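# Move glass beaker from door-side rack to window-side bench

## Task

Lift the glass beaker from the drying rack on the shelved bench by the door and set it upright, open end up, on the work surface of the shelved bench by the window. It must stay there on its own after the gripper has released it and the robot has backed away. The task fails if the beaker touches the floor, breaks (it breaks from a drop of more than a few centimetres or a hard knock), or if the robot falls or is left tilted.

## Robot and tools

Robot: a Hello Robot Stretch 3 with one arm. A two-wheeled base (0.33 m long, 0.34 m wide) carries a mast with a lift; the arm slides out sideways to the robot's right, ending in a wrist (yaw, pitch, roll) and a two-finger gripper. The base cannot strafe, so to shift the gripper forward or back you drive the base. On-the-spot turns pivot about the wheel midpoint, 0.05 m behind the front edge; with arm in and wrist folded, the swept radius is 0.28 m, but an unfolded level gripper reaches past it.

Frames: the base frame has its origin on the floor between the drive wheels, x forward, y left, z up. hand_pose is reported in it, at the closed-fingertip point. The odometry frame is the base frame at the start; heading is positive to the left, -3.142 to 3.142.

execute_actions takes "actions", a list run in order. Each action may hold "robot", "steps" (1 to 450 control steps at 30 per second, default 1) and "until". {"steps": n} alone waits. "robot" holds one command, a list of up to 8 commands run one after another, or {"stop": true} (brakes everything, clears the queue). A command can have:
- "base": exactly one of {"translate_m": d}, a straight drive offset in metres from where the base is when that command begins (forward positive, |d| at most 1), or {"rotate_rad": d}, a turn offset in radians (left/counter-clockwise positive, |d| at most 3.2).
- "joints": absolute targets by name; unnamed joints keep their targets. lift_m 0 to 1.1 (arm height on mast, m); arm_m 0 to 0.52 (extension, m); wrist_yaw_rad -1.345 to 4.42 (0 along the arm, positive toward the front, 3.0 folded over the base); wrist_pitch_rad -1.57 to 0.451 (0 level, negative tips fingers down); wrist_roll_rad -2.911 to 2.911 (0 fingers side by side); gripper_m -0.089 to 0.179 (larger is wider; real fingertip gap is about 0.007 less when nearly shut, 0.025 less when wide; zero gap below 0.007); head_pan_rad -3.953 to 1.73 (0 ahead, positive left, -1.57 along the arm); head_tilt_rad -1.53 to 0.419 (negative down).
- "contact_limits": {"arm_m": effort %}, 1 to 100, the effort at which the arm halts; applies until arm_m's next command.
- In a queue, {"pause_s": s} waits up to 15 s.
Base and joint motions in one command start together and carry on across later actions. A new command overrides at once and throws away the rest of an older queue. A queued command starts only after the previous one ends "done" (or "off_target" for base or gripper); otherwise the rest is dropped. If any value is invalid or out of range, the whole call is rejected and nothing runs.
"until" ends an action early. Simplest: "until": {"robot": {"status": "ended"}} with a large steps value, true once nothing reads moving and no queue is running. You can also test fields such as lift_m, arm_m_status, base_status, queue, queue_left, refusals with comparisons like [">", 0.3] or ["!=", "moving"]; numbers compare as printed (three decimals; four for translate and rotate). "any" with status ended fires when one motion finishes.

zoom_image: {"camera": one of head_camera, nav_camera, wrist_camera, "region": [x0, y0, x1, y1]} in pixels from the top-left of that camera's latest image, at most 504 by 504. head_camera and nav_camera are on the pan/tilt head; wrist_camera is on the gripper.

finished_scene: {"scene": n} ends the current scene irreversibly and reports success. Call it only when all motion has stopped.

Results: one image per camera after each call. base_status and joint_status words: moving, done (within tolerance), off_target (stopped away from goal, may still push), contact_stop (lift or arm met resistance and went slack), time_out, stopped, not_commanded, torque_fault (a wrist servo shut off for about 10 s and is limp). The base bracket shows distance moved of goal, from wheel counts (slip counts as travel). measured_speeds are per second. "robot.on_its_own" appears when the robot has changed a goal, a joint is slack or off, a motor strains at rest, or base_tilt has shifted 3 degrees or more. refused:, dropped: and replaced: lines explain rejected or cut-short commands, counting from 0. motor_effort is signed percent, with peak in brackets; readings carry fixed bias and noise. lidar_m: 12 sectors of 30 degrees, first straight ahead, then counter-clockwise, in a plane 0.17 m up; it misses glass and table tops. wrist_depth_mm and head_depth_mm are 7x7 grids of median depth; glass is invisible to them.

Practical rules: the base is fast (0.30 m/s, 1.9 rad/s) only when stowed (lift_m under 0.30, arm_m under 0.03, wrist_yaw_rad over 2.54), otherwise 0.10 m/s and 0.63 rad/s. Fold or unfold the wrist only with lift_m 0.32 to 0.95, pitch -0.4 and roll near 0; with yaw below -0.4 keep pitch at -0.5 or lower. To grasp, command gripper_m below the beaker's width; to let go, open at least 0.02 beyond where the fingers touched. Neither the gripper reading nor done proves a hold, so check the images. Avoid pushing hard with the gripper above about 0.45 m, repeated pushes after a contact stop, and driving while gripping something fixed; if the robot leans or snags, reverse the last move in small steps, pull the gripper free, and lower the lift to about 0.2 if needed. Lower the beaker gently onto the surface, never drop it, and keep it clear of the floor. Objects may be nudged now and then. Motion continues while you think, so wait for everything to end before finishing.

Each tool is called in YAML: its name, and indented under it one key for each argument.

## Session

execute_actions:
  actions:
    - {"robot":{"joints":{"head_pan_rad":0,"head_tilt_rad":-0.3}},"steps":200,"until":{"robot":{"status":"ended"}}}

execute_actions:
  actions:
    - {"robot":{"joints":{"head_pan_rad":1.4}},"steps":200,"until":{"robot":{"status":"ended"}}}

execute_actions:
  actions:
    - {"robot":{"joints":{"head_pan_rad":-1.6}},"steps":200,"until":{"robot":{"status":"ended"}}}

execute_actions:
  actions:
    - {"robot":{"joints":{"head_pan_rad":-3.2}},"steps":200,"until":{"robot":{"status":"ended"}}}

Scene clock: 0.77 s.
robot.base_odometry: x=+0.000 y=+0.000 heading=+0.000 (m, m, rad; robot's odometry frame)
robot.turned_by_wheels: +0.000 (rad since the last result)
robot.turned_by_imu: +0.000 (rad since the last result)
robot.base_tilt: forward=+0.2 right=+0.1 (deg)
robot.lidar_m: 1.36 1.37 1.61 1.86 2.35 2.21 1.35 1.36 1.61 1.69 1.65 2.01
robot.head_depth_mm: 1682 1754 1831 1921 2022 2086 1624 / 1243 1306 1376 1887 1982 2010 1618 / 1215 1270 1332 1397 1462 1553 1607 / 1196 1248 1305 1370 1441 1509 1573 / 1173 1223 1277 1346 1407 1492 1543 / 1154 1202 1256 1315 1378 1448 1520 / 1131 1182 1232 1287 1351 1420 1486
robot.base_status: not_commanded
robot.joint_positions: lift_m=+0.371 arm_m=+0.002 wrist_yaw_rad=+3.011 wrist_pitch_rad=-0.330 wrist_roll_rad=-0.007 gripper_m=+0.037 head_pan_rad=-0.007 head_tilt_rad=-0.296
robot.joint_goals: lift_m=+0.371 arm_m=+0.002 wrist_yaw_rad=+3.011 wrist_pitch_rad=-0.330 wrist_roll_rad=-0.007 gripper_m=+0.037 head_pan_rad=+0.000 head_tilt_rad=-0.300
robot.joint_status: lift_m=not_commanded arm_m=not_commanded wrist_yaw_rad=not_commanded wrist_pitch_rad=not_commanded wrist_roll_rad=not_commanded gripper_m=not_commanded head_pan_rad=done head_tilt_rad=done
robot.measured_speeds: translate_m=+0.000 rotate_rad=+0.000 lift_m=+0.000 arm_m=+0.000 wrist_yaw_rad=+0.000 wrist_pitch_rad=+0.000 wrist_roll_rad=+0.000 head_pan_rad=+0.000 head_tilt_rad=+0.000
robot: refusals=0 queue=done queue_left=0
robot.motor_effort: left_wheel=-1(1) right_wheel=+0(0) lift_m=+41(41) arm_m=+0(0) wrist_yaw_rad=+0(0) wrist_pitch_rad=+7(7) wrist_roll_rad=+0(0) gripper_m=+0(1) head_pan_rad=+3(5) head_tilt_rad=-2(28) (%)
robot.hand_pose: x=+0.0093 y=+0.0853 z=+0.4039 quat_wxyz=(+0.162, +0.701, +0.071, +0.691) (m; robot's base frame)
robot.wrist_depth_mm: - - - - - - - / - - - - - - - / - - - - - - - / - - - - - - - / 851 840 - 820 830 804 790 / 693 688 - 673 666 653 663 / 578 577 568 575 560 554 551
pictures: head_camera (sideways: a quarter turn clockwise sets it upright), nav_camera (sideways: a quarter turn counterclockwise sets it upright), wrist_camera
camera_calibration (this result's frames):
head_camera: T_world_to_cam=[[-0.254066, -0.0114275, -0.967119, 1.27521], [-0.00610367, 0.999929, -0.0102117, 0.0191601], [0.967168, 0.00330853, -0.254118, 0.281852], [0, 0, 0, 1]] pos_world=[0.0515071, -0.00551882, 1.3051]
nav_camera: T_world_to_cam=[[0.28415, -0.0432365, 0.957805, -1.20816], [-0.0271289, -0.998945, -0.0370454, 0.102026], [0.958396, -0.0154578, -0.285023, 0.319745], [0, 0, 0, 1]] pos_world=[0.0396228, 0.0546241, 1.25209]
wrist_camera: T_world_to_cam=[[0.983239, -0.182167, -0.00755323, 0.00830346], [-0.0950073, -0.476558, -0.873994, 0.42725], [0.155614, 0.860062, -0.485877, 0.285365], [0, 0, 0, 1]] pos_world=[-0.0119792, -0.04031, 0.512129]
Images, in order (width x height): head_camera 896x504, nav_camera 672x504, wrist_camera 644x364.

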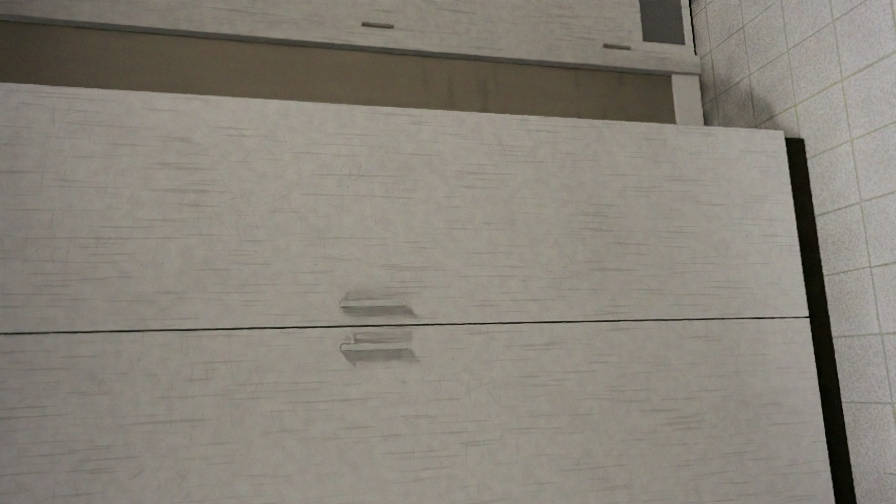

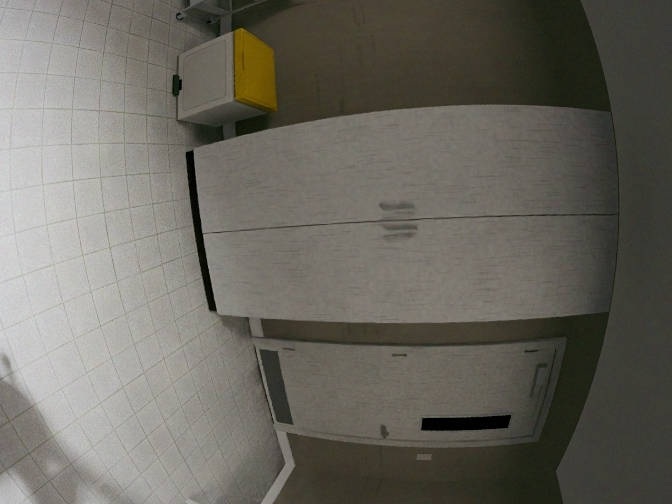

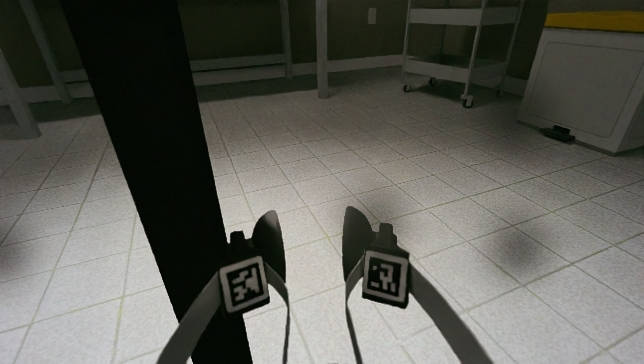

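Scene clock: 2.03 s.
robot.base_odometry: x=+0.000 y=+0.000 heading=+0.000 (m, m, rad; robot's odometry frame)
robot.turned_by_wheels: +0.000 (rad since the last result)
robot.turned_by_imu: +0.000 (rad since the last result)
robot.base_tilt: forward=+0.2 right=+0.1 (deg)
robot.lidar_m: 1.36 1.37 1.61 1.85 2.35 2.21 1.35 1.35 1.61 1.69 1.65 2.01
robot.head_depth_mm: 2490 2600 2693 2666 2252 2017 1632 / 2459 2578 2715 2901 2913 2090 1616 / 2366 2493 2594 2739 2793 2099 1618 / 2287 2387 2510 1942 2631 2024 1613 / 2216 2288 2396 2229 2592 2087 1620 / 2109 2232 2340 2203 2522 2078 1614 / 2054 2149 2233 1932 2440 2087 1614
robot.base_status: not_commanded
robot.joint_positions: lift_m=+0.371 arm_m=+0.002 wrist_yaw_rad=+3.011 wrist_pitch_rad=-0.330 wrist_roll_rad=-0.007 gripper_m=+0.037 head_pan_rad=+1.393 head_tilt_rad=-0.296
robot.joint_goals: lift_m=+0.371 arm_m=+0.002 wrist_yaw_rad=+3.011 wrist_pitch_rad=-0.330 wrist_roll_rad=-0.007 gripper_m=+0.037 head_pan_rad=+1.400 head_tilt_rad=-0.300
robot.joint_status: lift_m=not_commanded arm_m=not_commanded wrist_yaw_rad=not_commanded wrist_pitch_rad=not_commanded wrist_roll_rad=not_commanded gripper_m=not_commanded head_pan_rad=done head_tilt_rad=done
robot.measured_speeds: translate_m=+0.000 rotate_rad=+0.000 lift_m=+0.000 arm_m=+0.000 wrist_yaw_rad=+0.000 wrist_pitch_rad=+0.000 wrist_roll_rad=+0.000 head_pan_rad=+0.000 head_tilt_rad=+0.000
robot: refusals=0 queue=done queue_left=0
robot.motor_effort: left_wheel=-2(1) right_wheel=+0(0) lift_m=+41(40) arm_m=+0(0) wrist_yaw_rad=+0(1) wrist_pitch_rad=+7(7) wrist_roll_rad=+0(0) gripper_m=+0(1) head_pan_rad=+3(36) head_tilt_rad=-2(2) (%)
robot.hand_pose: x=+0.0093 y=+0.0853 z=+0.4039 quat_wxyz=(+0.162, +0.701, +0.071, +0.691) (m; robot's base frame)
robot.wrist_depth_mm: - - - - - - - / - - - - - - - / - - - - - - - / - - - - - - - / 825 854 - 818 824 824 798 / 675 672 - 671 666 660 646 / 573 563 562 555 555 558 557
pictures: head_camera (sideways: a quarter turn clockwise sets it upright), nav_camera (sideways: a quarter turn counterclockwise sets it upright), wrist_camera
camera_calibration (this result's frames):
head_camera: T_world_to_cam=[[-0.0319922, -0.252474, -0.967075, 1.2738], [-0.986391, 0.164097, -0.0102094, 0.0251369], [0.161271, 0.953588, -0.254288, 0.286989], [0, 0, 0, 1]] pos_world=[0.0192634, 0.0438068, 1.30509]
nav_camera: T_world_to_cam=[[0.0909769, 0.272817, 0.957755, -1.20691], [0.979767, -0.196686, -0.0370418, 0.095879], [0.178271, 0.941746, -0.285191, 0.324723], [0, 0, 0, 1]] pos_world=[-0.0420263, 0.0423184, 1.25209]
wrist_camera: T_world_to_cam=[[0.983238, -0.182168, -0.00755325, 0.00830343], [-0.0950074, -0.476558, -0.873994, 0.42725], [0.155614, 0.860062, -0.485877, 0.285365], [0, 0, 0, 1]] pos_world=[-0.0119792, -0.04031, 0.512129]
Images, in order (width x height): head_camera 896x504, nav_camera 672x504, wrist_camera 644x364.

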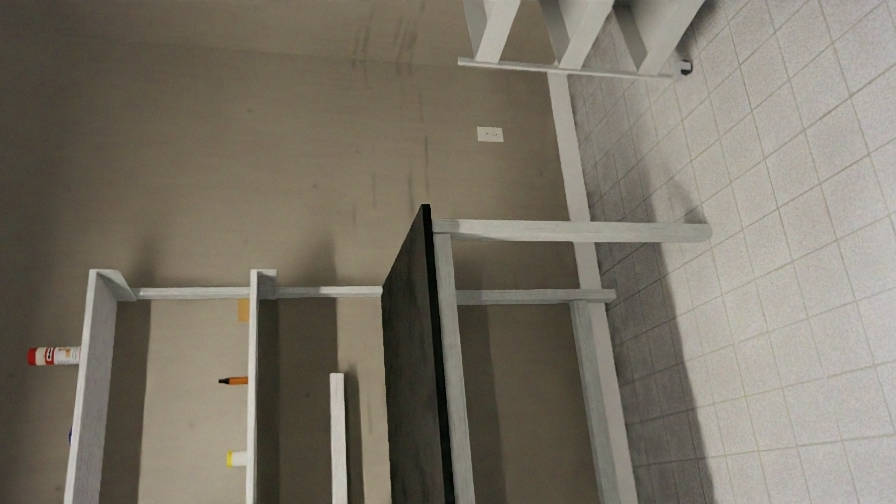

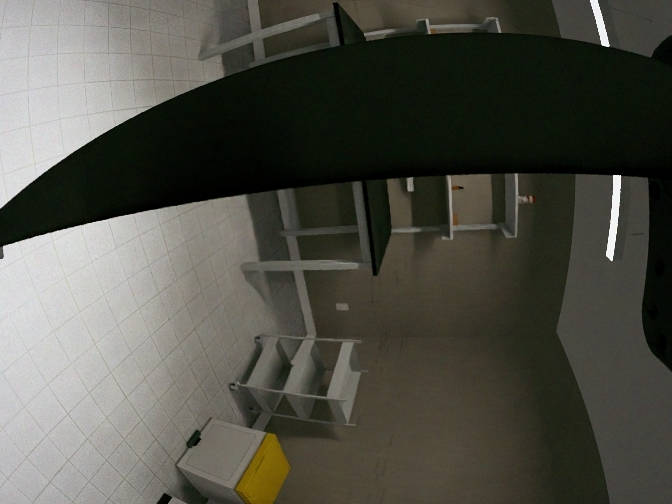

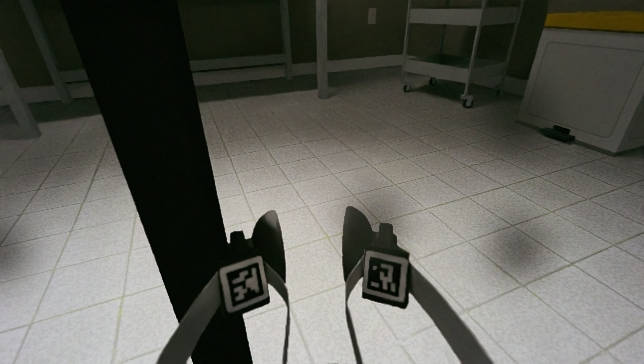

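Scene clock: 4.03 s.
robot.base_odometry: x=+0.000 y=+0.000 heading=+0.000 (m, m, rad; robot's odometry frame)
robot.turned_by_wheels: +0.000 (rad since the last result)
robot.turned_by_imu: +0.000 (rad since the last result)
robot.base_tilt: forward=+0.4 right=+0.0 (deg)
robot.lidar_m: 1.36 1.37 1.61 1.85 2.35 2.21 1.35 1.35 1.61 1.69 1.65 2.01
robot.head_depth_mm: 2182 2271 2377 2502 2605 2105 1624 / 2121 2230 2328 1743 2517 1937 1619 / 2057 2135 2287 1961 2482 2098 1629 / 2021 2118 2214 1952 2439 2091 1608 / 1975 2033 1715 1662 2390 1997 1620 / 1953 1610 1653 1618 1925 1925 1615 / 1912 1568 1624 1650 2267 2007 1609
robot.base_status: not_commanded
robot.joint_positions: lift_m=+0.371 arm_m=+0.002 wrist_yaw_rad=+3.011 wrist_pitch_rad=-0.330 wrist_roll_rad=-0.007 gripper_m=+0.037 head_pan_rad=-1.593 head_tilt_rad=-0.296
robot.joint_goals: lift_m=+0.371 arm_m=+0.002 wrist_yaw_rad=+3.011 wrist_pitch_rad=-0.330 wrist_roll_rad=-0.007 gripper_m=+0.037 head_pan_rad=-1.600 head_tilt_rad=-0.300
robot.joint_status: lift_m=not_commanded arm_m=not_commanded wrist_yaw_rad=not_commanded wrist_pitch_rad=not_commanded wrist_roll_rad=not_commanded gripper_m=not_commanded head_pan_rad=done head_tilt_rad=done
robot.measured_speeds: translate_m=+0.000 rotate_rad=+0.000 lift_m=+0.000 arm_m=+0.000 wrist_yaw_rad=+0.000 wrist_pitch_rad=+0.000 wrist_roll_rad=+0.000 head_pan_rad=+0.000 head_tilt_rad=+0.000
robot: refusals=0 queue=done queue_left=0
robot.motor_effort: left_wheel=+0(1) right_wheel=+0(0) lift_m=+40(40) arm_m=-1(0) wrist_yaw_rad=+0(1) wrist_pitch_rad=+7(7) wrist_roll_rad=+0(0) gripper_m=+0(1) head_pan_rad=-3(34) head_tilt_rad=-1(2) (%)
robot.hand_pose: x=+0.0093 y=+0.0853 z=+0.4039 quat_wxyz=(+0.162, +0.701, +0.071, +0.691) (m; robot's base frame)
robot.wrist_depth_mm: - - - - - - - / - - - - - - - / - - - - - - - / - - - - - - - / 847 841 - 841 808 787 802 / 677 679 - 670 666 649 675 / 579 567 560 568 559 558 551
pictures: head_camera (sideways: a quarter turn clockwise sets it upright), nav_camera (sideways: a quarter turn counterclockwise sets it upright), wrist_camera
camera_calibration (this result's frames):
head_camera: T_world_to_cam=[[-0.00763393, 0.254527, -0.967036, 1.2736], [0.999909, -0.00879142, -0.0102074, 0.0130178], [-0.0110997, -0.967026, -0.254436, 0.288234], [0, 0, 0, 1]] pos_world=[-0.0000947275, -0.0453208, 1.30509]
nav_camera: T_world_to_cam=[[-0.0474721, -0.283789, 0.957711, -1.20601], [-0.99843, 0.0420212, -0.0370388, 0.107942], [-0.029733, -0.957966, -0.285338, 0.326183], [0, 0, 0, 1]] pos_world=[0.060219, -0.0343165, 1.25208]
wrist_camera: T_world_to_cam=[[0.983239, -0.182167, -0.00755328, 0.00830348], [-0.0950074, -0.476558, -0.873994, 0.42725], [0.155614, 0.860062, -0.485878, 0.285365], [0, 0, 0, 1]] pos_world=[-0.0119792, -0.04031, 0.512129]
Images, in order (width x height): head_camera 896x504, nav_camera 672x504, wrist_camera 644x364.

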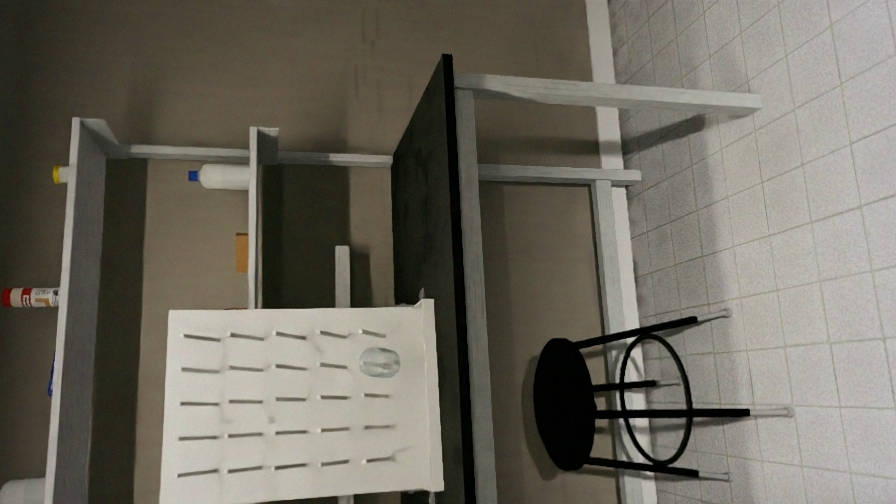

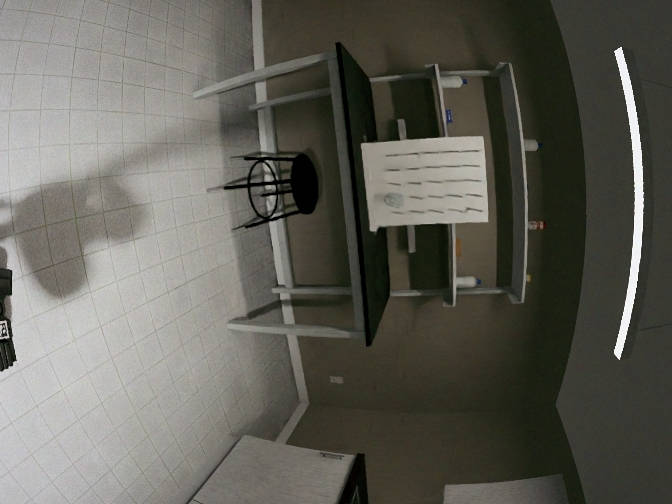

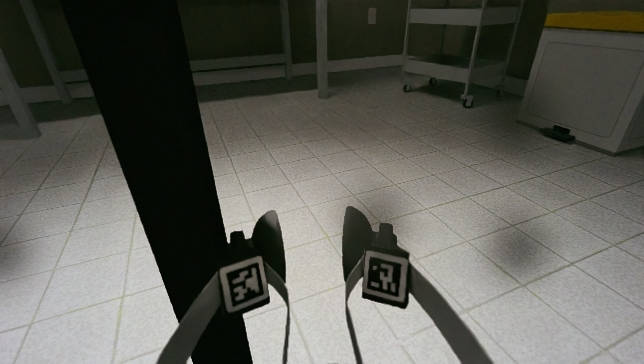

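Scene clock: 5.40 s.
robot.base_odometry: x=+0.000 y=+0.000 heading=+0.000 (m, m, rad; robot's odometry frame)
robot.turned_by_wheels: +0.000 (rad since the last result)
robot.turned_by_imu: +0.000 (rad since the last result)
robot.base_tilt: forward=+0.2 right=+0.1 (deg)
robot.lidar_m: 1.36 1.36 1.61 1.85 2.35 2.20 1.35 1.36 1.61 1.69 1.65 2.01
robot.head_depth_mm: 1871 1959 2063 2169 2293 2099 1621 / 1832 1920 2012 2112 2227 2092 1622 / 1497 1560 1957 1493 1493 1580 1615 / 1461 1531 1646 1455 1461 1532 1621 / 1433 1481 1834 1429 1416 1493 1572 / 1396 1454 1832 1557 1381 1452 1518 / 1367 1425 1785 1544 1345 1419 1512
robot.base_status: not_commanded
robot.joint_positions: lift_m=+0.371 arm_m=+0.002 wrist_yaw_rad=+3.011 wrist_pitch_rad=-0.330 wrist_roll_rad=-0.007 gripper_m=+0.037 head_pan_rad=-3.193 head_tilt_rad=-0.296
robot.joint_goals: lift_m=+0.371 arm_m=+0.002 wrist_yaw_rad=+3.011 wrist_pitch_rad=-0.330 wrist_roll_rad=-0.007 gripper_m=+0.037 head_pan_rad=-3.200 head_tilt_rad=-0.300
robot.joint_status: lift_m=not_commanded arm_m=not_commanded wrist_yaw_rad=not_commanded wrist_pitch_rad=not_commanded wrist_roll_rad=not_commanded gripper_m=not_commanded head_pan_rad=done head_tilt_rad=done
robot.measured_speeds: translate_m=+0.000 rotate_rad=+0.000 lift_m=+0.000 arm_m=+0.000 wrist_yaw_rad=+0.000 wrist_pitch_rad=+0.000 wrist_roll_rad=+0.000 head_pan_rad=+0.000 head_tilt_rad=+0.000
robot: refusals=0 queue=done queue_left=0
robot.motor_effort: left_wheel=+1(0) right_wheel=+0(0) lift_m=+40(40) arm_m=+0(0) wrist_yaw_rad=+1(1) wrist_pitch_rad=+7(7) wrist_roll_rad=+0(0) gripper_m=-1(1) head_pan_rad=-3(34) head_tilt_rad=-1(2) (%)
robot.hand_pose: x=+0.0093 y=+0.0853 z=+0.4039 quat_wxyz=(+0.162, +0.701, +0.071, +0.691) (m; robot's base frame)
robot.wrist_depth_mm: - - - - - - - / - - - - - - - / - - - - - - - / - - - - - - - / 853 840 - 821 811 807 808 / 700 662 - 660 664 650 654 / 564 567 568 575 554 562 562
pictures: head_camera (sideways: a quarter turn clockwise sets it upright), nav_camera (sideways: a quarter turn counterclockwise sets it upright), wrist_camera
camera_calibration (this result's frames):
head_camera: T_world_to_cam=[[0.254671, 0.000197568, -0.967028, 1.27199], [-0.0379823, -0.999226, -0.010207, 0.0193484], [-0.966282, 0.0393293, -0.254467, 0.2941], [0, 0, 0, 1]] pos_world=[-0.0390207, 0.00751537, 1.30509]
nav_camera: T_world_to_cam=[[-0.282312, 0.0557394, 0.957702, -1.20457], [0.0711562, 0.996777, -0.0370381, 0.101417], [-0.95668, 0.0576901, -0.285368, 0.331877], [0, 0, 0, 1]] pos_world=[-0.0297804, -0.053094, 1.25208]
wrist_camera: T_world_to_cam=[[0.983238, -0.182168, -0.00755322, 0.00830342], [-0.0950074, -0.476558, -0.873994, 0.42725], [0.155614, 0.860062, -0.485878, 0.285365], [0, 0, 0, 1]] pos_world=[-0.0119792, -0.04031, 0.512129]
Images, in order (width x height): head_camera 896x504, nav_camera 672x504, wrist_camera 644x364.

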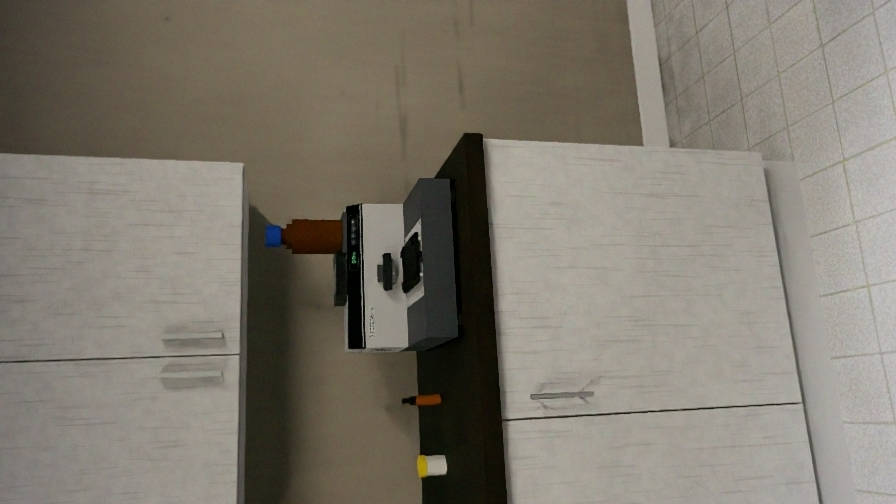

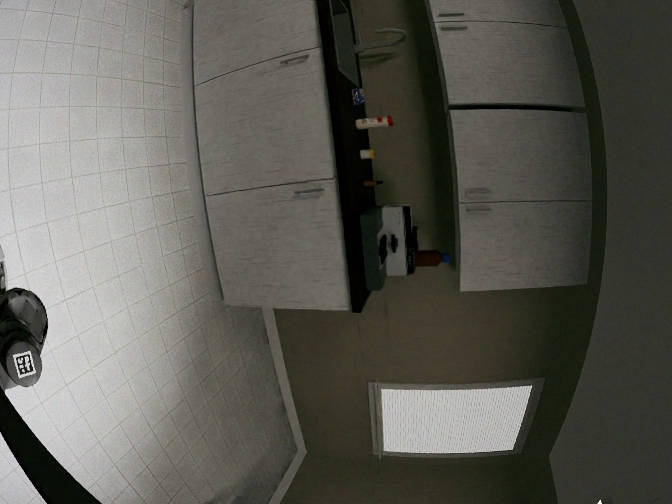

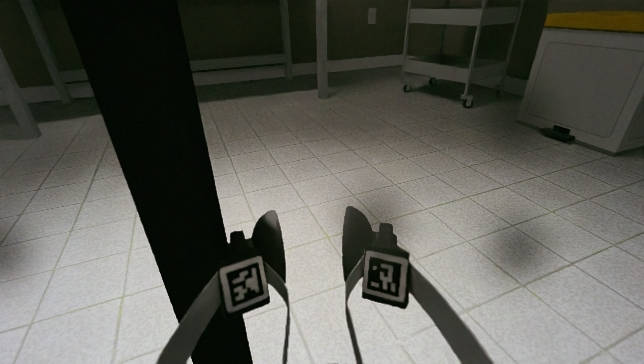

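execute_actions:
  actions:
    - {"robot":[{"joints":{"lift_m":0.28,"wrist_pitch_rad":-0.4,"head_pan_rad":-1.0,"head_tilt_rad":-0.4},"base":{"rotate_rad":-1.861}},{"base":{"translate_m":1.0}},{"base":{"translate_m":0.27}},{"base":{"rotate_rad":2.06}},{"joints":{"lift_m":0.94}},{"joints":{"wrist_yaw_rad":1.57,"gripper_m":0.13}},{"joints":{"wrist_pitch_rad":0.02,"lift_m":1.0}}],"steps":450,"until":{"robot":{"status":"ended"}}}
    - {"steps":450,"until":{"robot":{"status":"ended"}}}

Scene clock: 48.03 s.
robot.base_odometry: x=-0.363 y=-1.217 heading=+0.199 (m, m, rad; robot's odometry frame)
robot.turned_by_wheels: +0.199 (rad since the last result)
robot.turned_by_imu: +0.206 (rad since the last result)
robot.base_tilt: forward=+0.2 right=+0.1 (deg)
robot.lidar_m: 2.22 2.04 2.73 3.45 1.09 0.79 0.76 1.40 0.43 0.48 0.78 0.83
robot.head_depth_mm: 1011 1064 1097 1114 737 573 - / 1073 1123 1175 1112 737 594 - / 661 704 1150 970 737 572 - / 676 713 760 813 726 571 1210 / 715 757 809 874 735 601 1426 / 758 805 868 925 753 973 1391 / 803 859 927 984 735 1662 1469
robot.base_status: done (rotate_rad +2.0599 of +2.0600)
robot.joint_positions: lift_m=+1.000 arm_m=+0.002 wrist_yaw_rad=+1.574 wrist_pitch_rad=-0.003 wrist_roll_rad=-0.007 gripper_m=+0.130 head_pan_rad=-1.007 head_tilt_rad=-0.395
robot.joint_goals: lift_m=+1.000 arm_m=+0.002 wrist_yaw_rad=+1.570 wrist_pitch_rad=+0.020 wrist_roll_rad=-0.007 gripper_m=+0.130 head_pan_rad=-1.000 head_tilt_rad=-0.400
robot.joint_status: lift_m=done arm_m=not_commanded wrist_yaw_rad=done wrist_pitch_rad=done wrist_roll_rad=not_commanded gripper_m=done head_pan_rad=done head_tilt_rad=done
robot.measured_speeds: translate_m=+0.000 rotate_rad=+0.000 lift_m=+0.000 arm_m=+0.000 wrist_yaw_rad=+0.000 wrist_pitch_rad=+0.000 wrist_roll_rad=+0.000 head_pan_rad=+0.000 head_tilt_rad=+0.000
robot: refusals=0 queue=done queue_left=0
robot.motor_effort: left_wheel=-2(13) right_wheel=+3(13) lift_m=+54(55) arm_m=-1(1) wrist_yaw_rad=-4(6) wrist_pitch_rad=+11(11) wrist_roll_rad=+0(0) gripper_m=+0(82) head_pan_rad=+3(35) head_tilt_rad=-2(19) (%)
robot.hand_pose: x=+0.2348 y=-0.1467 z=+1.1134 quat_wxyz=(+0.502, +0.500, -0.496, +0.502) (m; robot's base frame)
robot.wrist_depth_mm: - - - - - - 556 / - - - - - - 575 / - - - - - - 600 / - - - - - 985 564 / - - - - 920 722 577 / - - - - - 517 465 / - - - - - 418 374
pictures: head_camera (sideways: a quarter turn clockwise sets it upright), nav_camera (sideways: a quarter turn counterclockwise sets it upright), wrist_camera
camera_calibration (this result's frames):
head_camera: T_world_to_cam=[[-0.197682, 0.287793, -0.937068, 1.23562], [0.837461, 0.546426, -0.00885084, 0.0122415], [0.509491, -0.786507, -0.349034, 0.408175], [0, 0, 0, 1]] pos_world=[0.0260476, -0.0412595, 1.30044]
nav_camera: T_world_to_cam=[[0.167377, -0.341739, 0.92477, -1.16432], [-0.85702, -0.514102, -0.0348665, 0.104247], [0.487342, -0.78671, -0.378926, 0.444828], [0, 0, 0, 1]] pos_world=[0.0674383, 0.00565152, 1.24892]
wrist_camera: T_world_to_cam=[[-0.044422, -0.998724, -0.0240211, -0.110463], [-0.178385, 0.0315882, -0.983454, 1.17421], [0.982957, -0.039402, -0.179561, 0.127328], [0, 0, 0, 1]] pos_world=[0.0793983, -0.142396, 1.175]
Images, in order (width x height): head_camera 896x504, nav_camera 672x504, wrist_camera 644x364.

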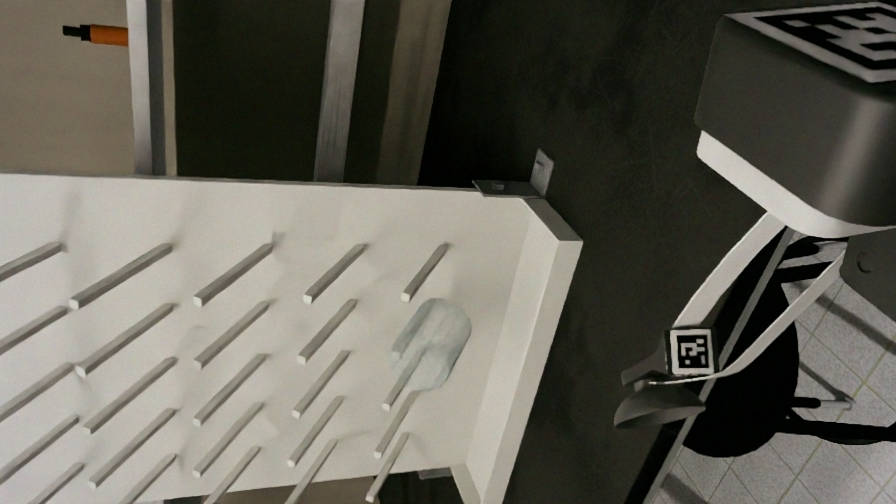

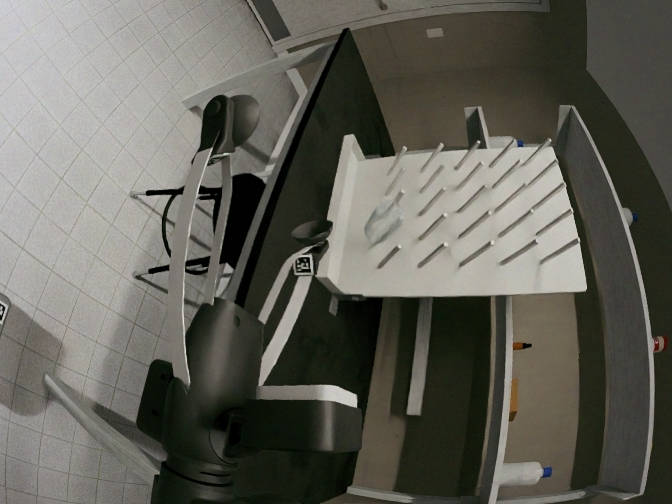

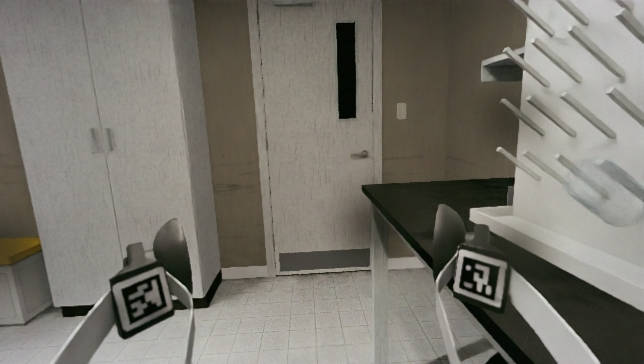

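execute_actions:
  actions:
    - {"robot":[{"joints":{"arm_m":0.47,"wrist_roll_rad":2.23,"head_pan_rad":-0.9,"head_tilt_rad":-0.35}},{"joints":{"lift_m":0.948}}],"steps":450,"until":{"robot":{"status":"ended"}}}

Scene clock: 64.20 s.
robot.base_odometry: x=-0.363 y=-1.217 heading=+0.199 (m, m, rad; robot's odometry frame)
robot.turned_by_wheels: +0.000 (rad since the last result)
robot.turned_by_imu: -0.001 (rad since the last result)
robot.base_tilt: forward=+0.3 right=+0.0 (deg)
robot.lidar_m: 2.23 2.03 2.73 3.46 1.09 0.79 0.76 1.40 0.43 0.48 0.78 0.83
robot.head_depth_mm: 1062 1095 1132 1177 811 579 457 / 650 694 740 1065 781 578 486 / 673 710 751 792 781 578 999 / 719 757 807 855 760 577 1398 / 778 824 873 933 786 623 1392 / 843 885 954 1011 785 1021 1477 / 1700 1727 1957 1233 783 1930 1513
robot.base_status: done (rotate_rad +2.0599 of +2.0600)
robot.joint_positions: lift_m=+0.948 arm_m=+0.470 wrist_yaw_rad=+1.572 wrist_pitch_rad=-0.003 wrist_roll_rad=+2.228 gripper_m=+0.130 head_pan_rad=-0.907 head_tilt_rad=-0.359
robot.joint_goals: lift_m=+0.948 arm_m=+0.470 wrist_yaw_rad=+1.570 wrist_pitch_rad=+0.020 wrist_roll_rad=+2.230 gripper_m=+0.130 head_pan_rad=-0.900 head_tilt_rad=-0.350
robot.joint_status: lift_m=done arm_m=done wrist_yaw_rad=done wrist_pitch_rad=done wrist_roll_rad=done gripper_m=done head_pan_rad=done head_tilt_rad=done
robot.measured_speeds: translate_m=+0.000 rotate_rad=+0.000 lift_m=+0.000 arm_m=+0.000 wrist_yaw_rad=+0.000 wrist_pitch_rad=+0.000 wrist_roll_rad=+0.000 head_pan_rad=+0.000 head_tilt_rad=+0.000
robot: refusals=0 queue=done queue_left=0
robot.motor_effort: left_wheel=-3(3) right_wheel=+2(3) lift_m=+26(57) arm_m=+2(2) wrist_yaw_rad=-2(3) wrist_pitch_rad=+11(11) wrist_roll_rad=+1(2) gripper_m=-1(0) head_pan_rad=+3(12) head_tilt_rad=+6(13) (%)
robot.hand_pose: x=+0.2348 y=-0.6143 z=+1.0621 quat_wxyz=(-0.227, +0.669, -0.670, -0.229) (m; robot's base frame)
robot.wrist_depth_mm: 735 926 - 346 225 154 117 / 711 - - 298 288 181 132 / 561 884 - 775 342 222 152 / 503 - 540 - 677 282 179 / - 388 552 - - 358 217 / 888 - - - - - 276 / 447 - - - - - -
pictures: head_camera (sideways: a quarter turn clockwise sets it upright), nav_camera (sideways: a quarter turn counterclockwise sets it upright), wrist_camera
camera_calibration (this result's frames):
head_camera: T_world_to_cam=[[-0.204299, 0.239733, -0.9491, 1.25137], [0.779067, 0.626871, -0.00935707, 0.0132571], [0.59272, -0.741323, -0.314837, 0.363163], [0, 0, 0, 1]] pos_world=[0.0300718, -0.0390844, 1.30214]
nav_camera: T_world_to_cam=[[0.179781, -0.296766, 0.937875, -1.1815], [-0.800757, -0.597924, -0.0357008, 0.104991], [0.571373, -0.744591, -0.345133, 0.400337], [0, 0, 0, 1]] pos_world=[0.0677414, 0.0102362, 1.25001]
wrist_camera: T_world_to_cam=[[-0.0503488, 0.63414, -0.771577, 1.21971], [-0.172936, 0.755352, 0.632089, -0.133959], [0.983645, 0.165258, 0.0716343, -0.0415385], [0, 0, 0, 1]] pos_world=[0.0791039, -0.665417, 1.02875]
Images, in order (width x height): head_camera 896x504, nav_camera 672x504, wrist_camera 644x364.

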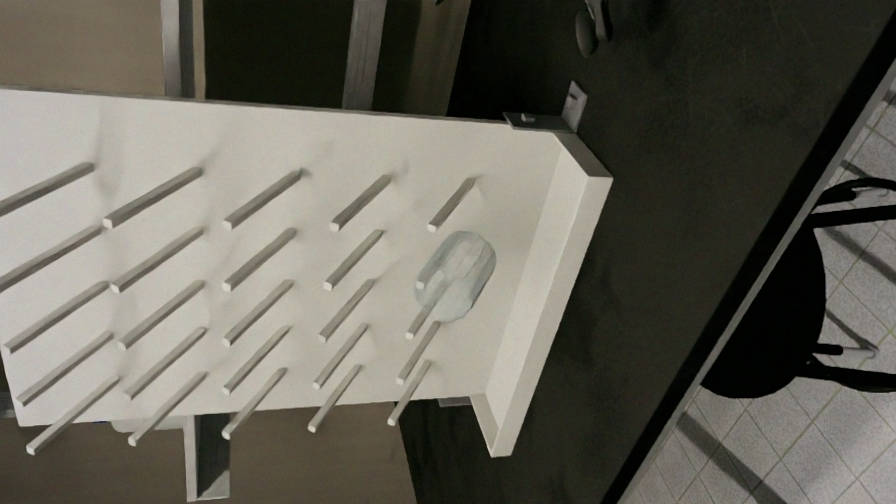

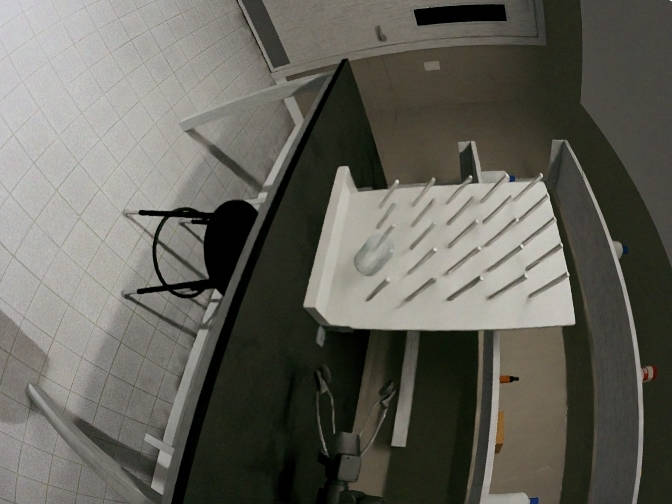

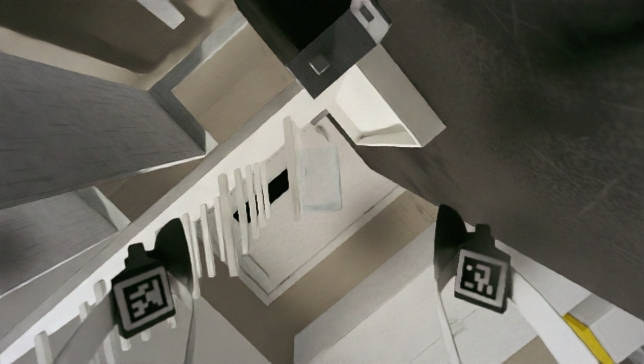

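execute_actions:
  actions:
    - {"robot":[{"joints":{"arm_m":0.44,"wrist_roll_rad":2.17,"head_pan_rad":-1.1}},{"base":{"translate_m":0.12}}],"steps":450,"until":{"robot":{"status":"ended"}}}

Scene clock: 73.60 s.
robot.base_odometry: x=-0.246 y=-1.193 heading=+0.199 (m, m, rad; robot's odometry frame)
robot.turned_by_wheels: +0.000 (rad since the last result)
robot.turned_by_imu: +0.000 (rad since the last result)
robot.base_tilt: forward=+0.1 right=+0.0 (deg)
robot.lidar_m: 2.23 1.92 2.56 2.82 1.26 0.92 0.88 1.53 0.48 1.05 0.72 0.73
robot.head_depth_mm: 992 1036 1075 1123 749 579 457 / 1028 1056 1122 1158 789 578 457 / 614 646 681 720 744 577 470 / 640 674 712 758 779 577 502 / 669 706 746 797 777 577 867 / 700 741 784 844 751 577 897 / 736 778 833 904 783 624 1432
robot.base_status: done (translate_m +0.1200 of +0.1200)
robot.joint_positions: lift_m=+0.948 arm_m=+0.440 wrist_yaw_rad=+1.572 wrist_pitch_rad=-0.003 wrist_roll_rad=+2.178 gripper_m=+0.130 head_pan_rad=-1.093 head_tilt_rad=-0.359
robot.joint_goals: lift_m=+0.948 arm_m=+0.440 wrist_yaw_rad=+1.570 wrist_pitch_rad=+0.020 wrist_roll_rad=+2.170 gripper_m=+0.130 head_pan_rad=-1.100 head_tilt_rad=-0.350
robot.joint_status: lift_m=done arm_m=done wrist_yaw_rad=done wrist_pitch_rad=done wrist_roll_rad=done gripper_m=done head_pan_rad=done head_tilt_rad=done
robot.measured_speeds: translate_m=+0.000 rotate_rad=+0.000 lift_m=+0.000 arm_m=+0.000 wrist_yaw_rad=+0.000 wrist_pitch_rad=+0.000 wrist_roll_rad=+0.000 head_pan_rad=+0.000 head_tilt_rad=+0.000
robot: refusals=0 queue=done queue_left=0
robot.motor_effort: left_wheel=-3(3) right_wheel=+2(8) lift_m=+25(25) arm_m=-2(2) wrist_yaw_rad=-1(1) wrist_pitch_rad=+11(11) wrist_roll_rad=-3(3) gripper_m=+0(0) head_pan_rad=-3(18) head_tilt_rad=+6(6) (%)
robot.hand_pose: x=+0.2348 y=-0.5848 z=+1.0621 quat_wxyz=(-0.210, +0.675, -0.675, -0.212) (m; robot's base frame)
robot.wrist_depth_mm: 772 985 - 233 178 156 118 / 645 - 198 419 281 181 131 / 542 199 290 - 373 202 150 / 445 255 486 - 616 270 174 / 241 391 - - - 328 206 / 342 - - - - - 252 / 480 - - - - - -
pictures: head_camera (sideways: a quarter turn clockwise sets it upright), nav_camera (sideways: a quarter turn counterclockwise sets it upright), wrist_camera
camera_calibration (this result's frames):
head_camera: T_world_to_cam=[[-0.1565, 0.27334, -0.949101, 1.25108], [0.881451, 0.472183, -0.00935713, 0.0126327], [0.445591, -0.83805, -0.314833, 0.364055], [0, 0, 0, 1]] pos_world=[0.02244, -0.0428398, 1.30214]
nav_camera: T_world_to_cam=[[0.12187, -0.324864, 0.937876, -1.18114], [-0.897421, -0.439728, -0.0357009, 0.105581], [0.424008, -0.837319, -0.345129, 0.40123], [0, 0, 0, 1]] pos_world=[0.0685716, -0.00132595, 1.25001]
wrist_camera: T_world_to_cam=[[-0.0504275, 0.594686, -0.802375, 1.21066], [-0.1731, 0.786034, 0.593453, -0.0972221], [0.983613, 0.168817, 0.0633022, -0.0354746], [0, 0, 0, 1]] pos_world=[0.0791146, -0.637552, 1.03134]
Images, in order (width x height): head_camera 896x504, nav_camera 672x504, wrist_camera 644x364.

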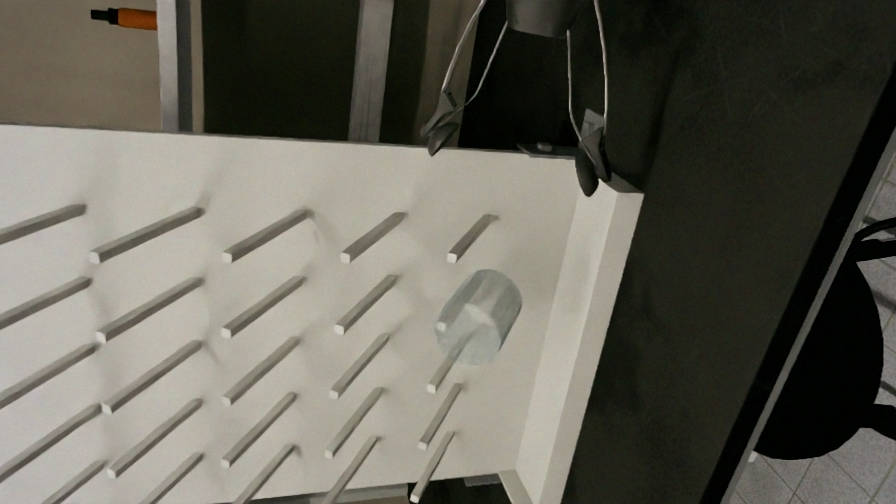

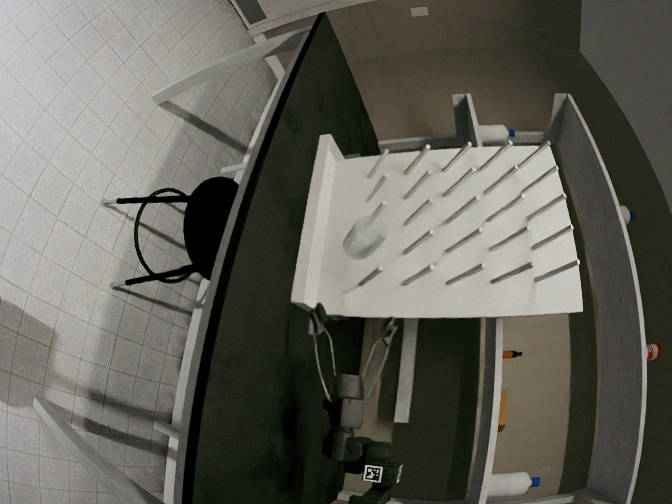

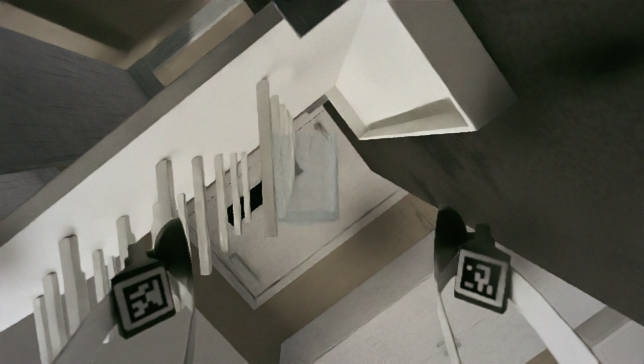

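execute_actions:
  actions:
    - {"robot":[{"joints":{"arm_m":0.449,"lift_m":0.961,"gripper_m":0.135,"wrist_roll_rad":2.15,"head_pan_rad":-1.2}},{"base":{"translate_m":0.09}}],"steps":450,"until":{"robot":{"status":"ended"}}}

Scene clock: 87.63 s.
robot.base_odometry: x=-0.157 y=-1.175 heading=+0.199 (m, m, rad; robot's odometry frame)
robot.turned_by_wheels: +0.000 (rad since the last result)
robot.turned_by_imu: +0.000 (rad since the last result)
robot.base_tilt: forward=+0.3 right=+0.1 (deg)
robot.lidar_m: 2.17 1.84 2.44 2.83 1.39 1.01 0.97 1.63 0.53 1.05 0.67 0.67
robot.head_depth_mm: 968 1018 1060 1117 750 578 458 / 976 1020 1080 1146 745 579 457 / 587 618 651 693 716 578 457 / 603 636 673 716 740 577 485 / 629 661 698 747 770 577 501 / 649 685 726 780 777 577 819 / 675 712 757 810 744 576 896
robot.base_status: done (translate_m +0.0900 of +0.0900)
robot.joint_positions: lift_m=+0.961 arm_m=+0.449 wrist_yaw_rad=+1.572 wrist_pitch_rad=-0.003 wrist_roll_rad=+2.158 gripper_m=+0.135 head_pan_rad=-1.193 head_tilt_rad=-0.359
robot.joint_goals: lift_m=+0.961 arm_m=+0.449 wrist_yaw_rad=+1.570 wrist_pitch_rad=+0.020 wrist_roll_rad=+2.150 gripper_m=+0.135 head_pan_rad=-1.200 head_tilt_rad=-0.350
robot.joint_status: lift_m=done arm_m=done wrist_yaw_rad=done wrist_pitch_rad=done wrist_roll_rad=done gripper_m=done head_pan_rad=done head_tilt_rad=done
robot.measured_speeds: translate_m=+0.000 rotate_rad=+0.000 lift_m=+0.000 arm_m=+0.000 wrist_yaw_rad=+0.000 wrist_pitch_rad=+0.000 wrist_roll_rad=+0.000 head_pan_rad=+0.000 head_tilt_rad=+0.000
robot: refusals=0 queue=done queue_left=0
robot.motor_effort: left_wheel=-4(5) right_wheel=+2(9) lift_m=+54(60) arm_m=+2(3) wrist_yaw_rad=-2(2) wrist_pitch_rad=+11(11) wrist_roll_rad=-3(3) gripper_m=+0(33) head_pan_rad=-2(14) head_tilt_rad=+6(6) (%)
robot.hand_pose: x=+0.2348 y=-0.5933 z=+1.0741 quat_wxyz=(-0.203, +0.677, -0.677, -0.206) (m; robot's base frame)
robot.wrist_depth_mm: 718 90 106 171 240 169 127 / 525 96 148 323 315 195 141 / 103 131 224 970 413 214 141 / 135 185 444 - 664 295 190 / 193 244 - - - 343 223 / 307 - - - - - 271 / - - - - - - -
pictures: head_camera (sideways: a quarter turn clockwise sets it upright), nav_camera (sideways: a quarter turn counterclockwise sets it upright), wrist_camera
camera_calibration (this result's frames):
head_camera: T_world_to_cam=[[-0.128426, 0.287583, -0.949106, 1.25092], [0.924185, 0.38183, -0.00935736, 0.0123723], [0.359706, -0.878352, -0.314817, 0.364558], [0, 0, 0, 1]] pos_world=[0.0180818, -0.0442569, 1.30214]
nav_camera: T_world_to_cam=[[0.0888244, -0.335392, 0.937882, -1.18095], [-0.936835, -0.347944, -0.0357013, 0.105822], [0.338304, -0.87547, -0.345113, 0.401732], [0, 0, 0, 1]] pos_world=[0.0681275, -0.00755659, 1.25001]
wrist_camera: T_world_to_cam=[[-0.0504462, 0.578628, -0.81403, 1.22838], [-0.173173, 0.797654, 0.577719, -0.0738683], [0.983599, 0.170112, 0.0599642, -0.0304438], [0, 0, 0, 1]] pos_world=[0.0791195, -0.646675, 1.04444]
Images, in order (width x height): head_camera 896x504, nav_camera 672x504, wrist_camera 644x364.

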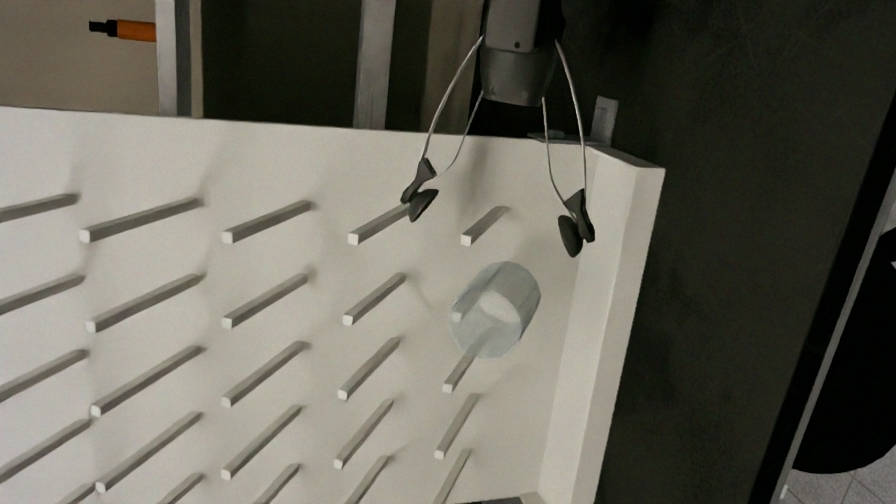

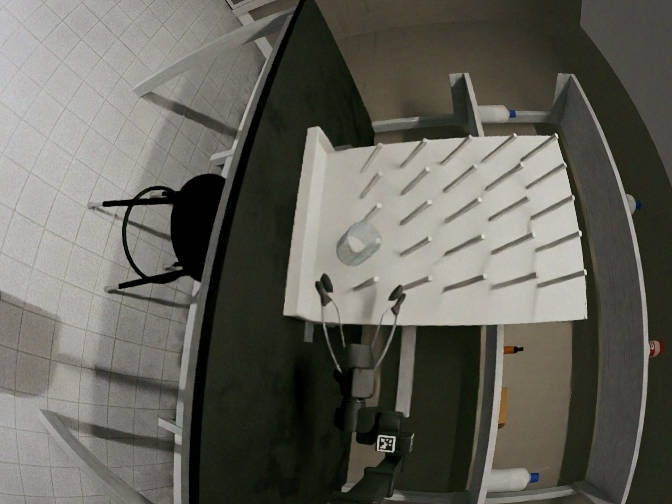

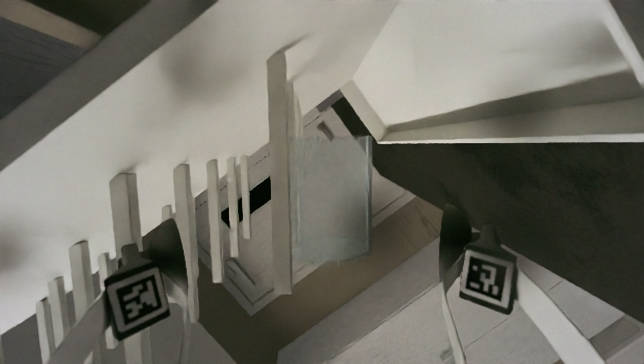

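execute_actions:
  actions:
    - {"robot":[{"joints":{"gripper_m":0.115}},{"base":{"translate_m":0.05}}],"steps":450,"until":{"robot":{"status":"ended"}}}

Scene clock: 97.87 s.
robot.base_odometry: x=-0.108 y=-1.166 heading=+0.199 (m, m, rad; robot's odometry frame)
robot.turned_by_wheels: +0.000 (rad since the last result)
robot.turned_by_imu: +0.000 (rad since the last result)
robot.base_tilt: forward=+0.3 right=+0.0 (deg)
robot.lidar_m: 2.12 1.79 2.36 2.83 1.46 1.06 1.02 0.58 0.56 0.68 0.64 1.07
robot.head_depth_mm: 960 1005 1060 1120 749 578 458 / 566 594 627 667 702 578 457 / 581 612 647 687 712 578 457 / 600 633 674 714 740 577 485 / 621 658 699 740 766 577 501 / 643 685 722 772 778 576 818 / 661 712 758 821 776 577 1434
robot.base_status: done (translate_m +0.0500 of +0.0500)
robot.joint_positions: lift_m=+0.961 arm_m=+0.449 wrist_yaw_rad=+1.572 wrist_pitch_rad=-0.003 wrist_roll_rad=+2.158 gripper_m=+0.115 head_pan_rad=-1.193 head_tilt_rad=-0.359
robot.joint_goals: lift_m=+0.961 arm_m=+0.449 wrist_yaw_rad=+1.570 wrist_pitch_rad=+0.020 wrist_roll_rad=+2.150 gripper_m=+0.115 head_pan_rad=-1.200 head_tilt_rad=-0.350
robot.joint_status: lift_m=done arm_m=done wrist_yaw_rad=done wrist_pitch_rad=done wrist_roll_rad=done gripper_m=done head_pan_rad=done head_tilt_rad=done
robot.measured_speeds: translate_m=+0.000 rotate_rad=+0.000 lift_m=+0.000 arm_m=+0.000 wrist_yaw_rad=+0.000 wrist_pitch_rad=+0.000 wrist_roll_rad=+0.000 head_pan_rad=+0.000 head_tilt_rad=+0.000
robot: refusals=0 queue=done queue_left=0
robot.motor_effort: left_wheel=-3(5) right_wheel=+3(8) lift_m=+54(54) arm_m=+2(2) wrist_yaw_rad=-2(2) wrist_pitch_rad=+11(11) wrist_roll_rad=-3(3) gripper_m=-1(74) head_pan_rad=-3(3) head_tilt_rad=+6(5) (%)
robot.hand_pose: x=+0.2348 y=-0.5933 z=+1.0741 quat_wxyz=(-0.203, +0.677, -0.677, -0.206) (m; robot's base frame)
robot.wrist_depth_mm: - 70 97 158 240 168 127 / - 89 119 295 314 193 141 / 93 121 203 937 409 224 145 / 123 189 432 - 615 298 189 / 123 275 440 - - 362 223 / 162 448 - - - - 272 / 126 - - - - - -
pictures: head_camera (sideways: a quarter turn clockwise sets it upright), nav_camera (sideways: a quarter turn counterclockwise sets it upright), wrist_camera
camera_calibration (this result's frames):
head_camera: T_world_to_cam=[[-0.128423, 0.287584, -0.949106, 1.25092], [0.924188, 0.381823, -0.00935736, 0.0123723], [0.3597, -0.878354, -0.314817, 0.364558], [0, 0, 0, 1]] pos_world=[0.0180814, -0.044257, 1.30214]
nav_camera: T_world_to_cam=[[0.0888219, -0.335393, 0.937882, -1.18095], [-0.936838, -0.347936, -0.0357013, 0.105822], [0.338297, -0.875472, -0.345113, 0.401732], [0, 0, 0, 1]] pos_world=[0.0681275, -0.00755706, 1.25001]
wrist_camera: T_world_to_cam=[[-0.0504463, 0.578628, -0.81403, 1.22838], [-0.173173, 0.797654, 0.57772, -0.0738686], [0.983599, 0.170112, 0.0599642, -0.0304436], [0, 0, 0, 1]] pos_world=[0.0791196, -0.646675, 1.04444]
Images, in order (width x height): head_camera 896x504, nav_camera 672x504, wrist_camera 644x364.

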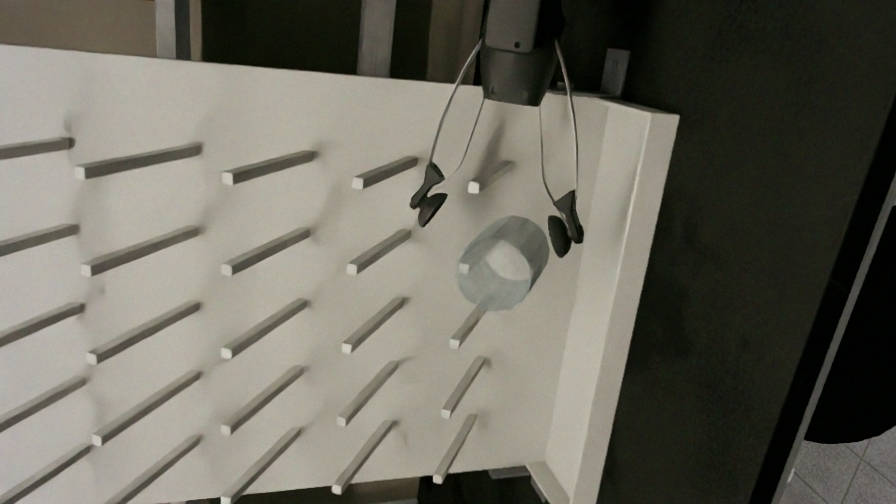

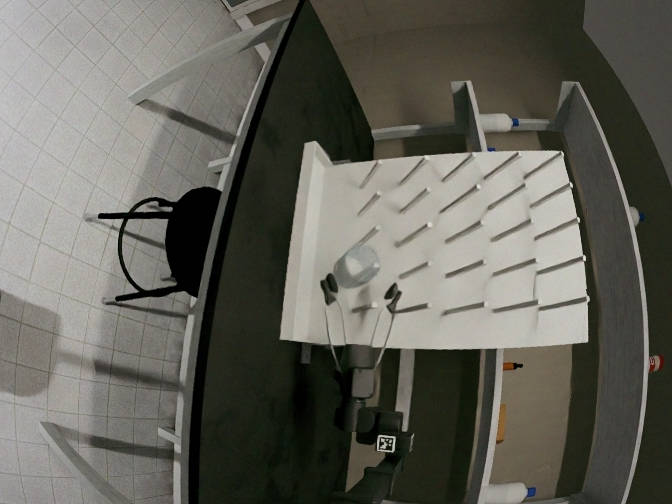

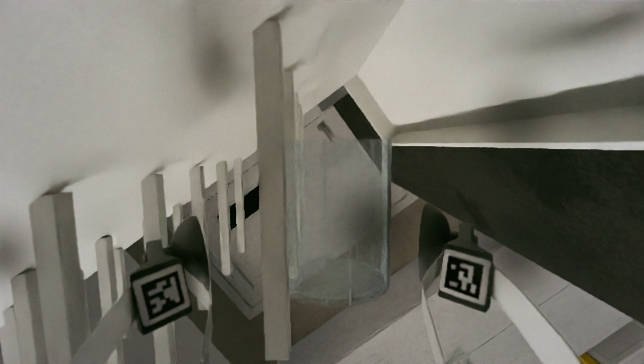

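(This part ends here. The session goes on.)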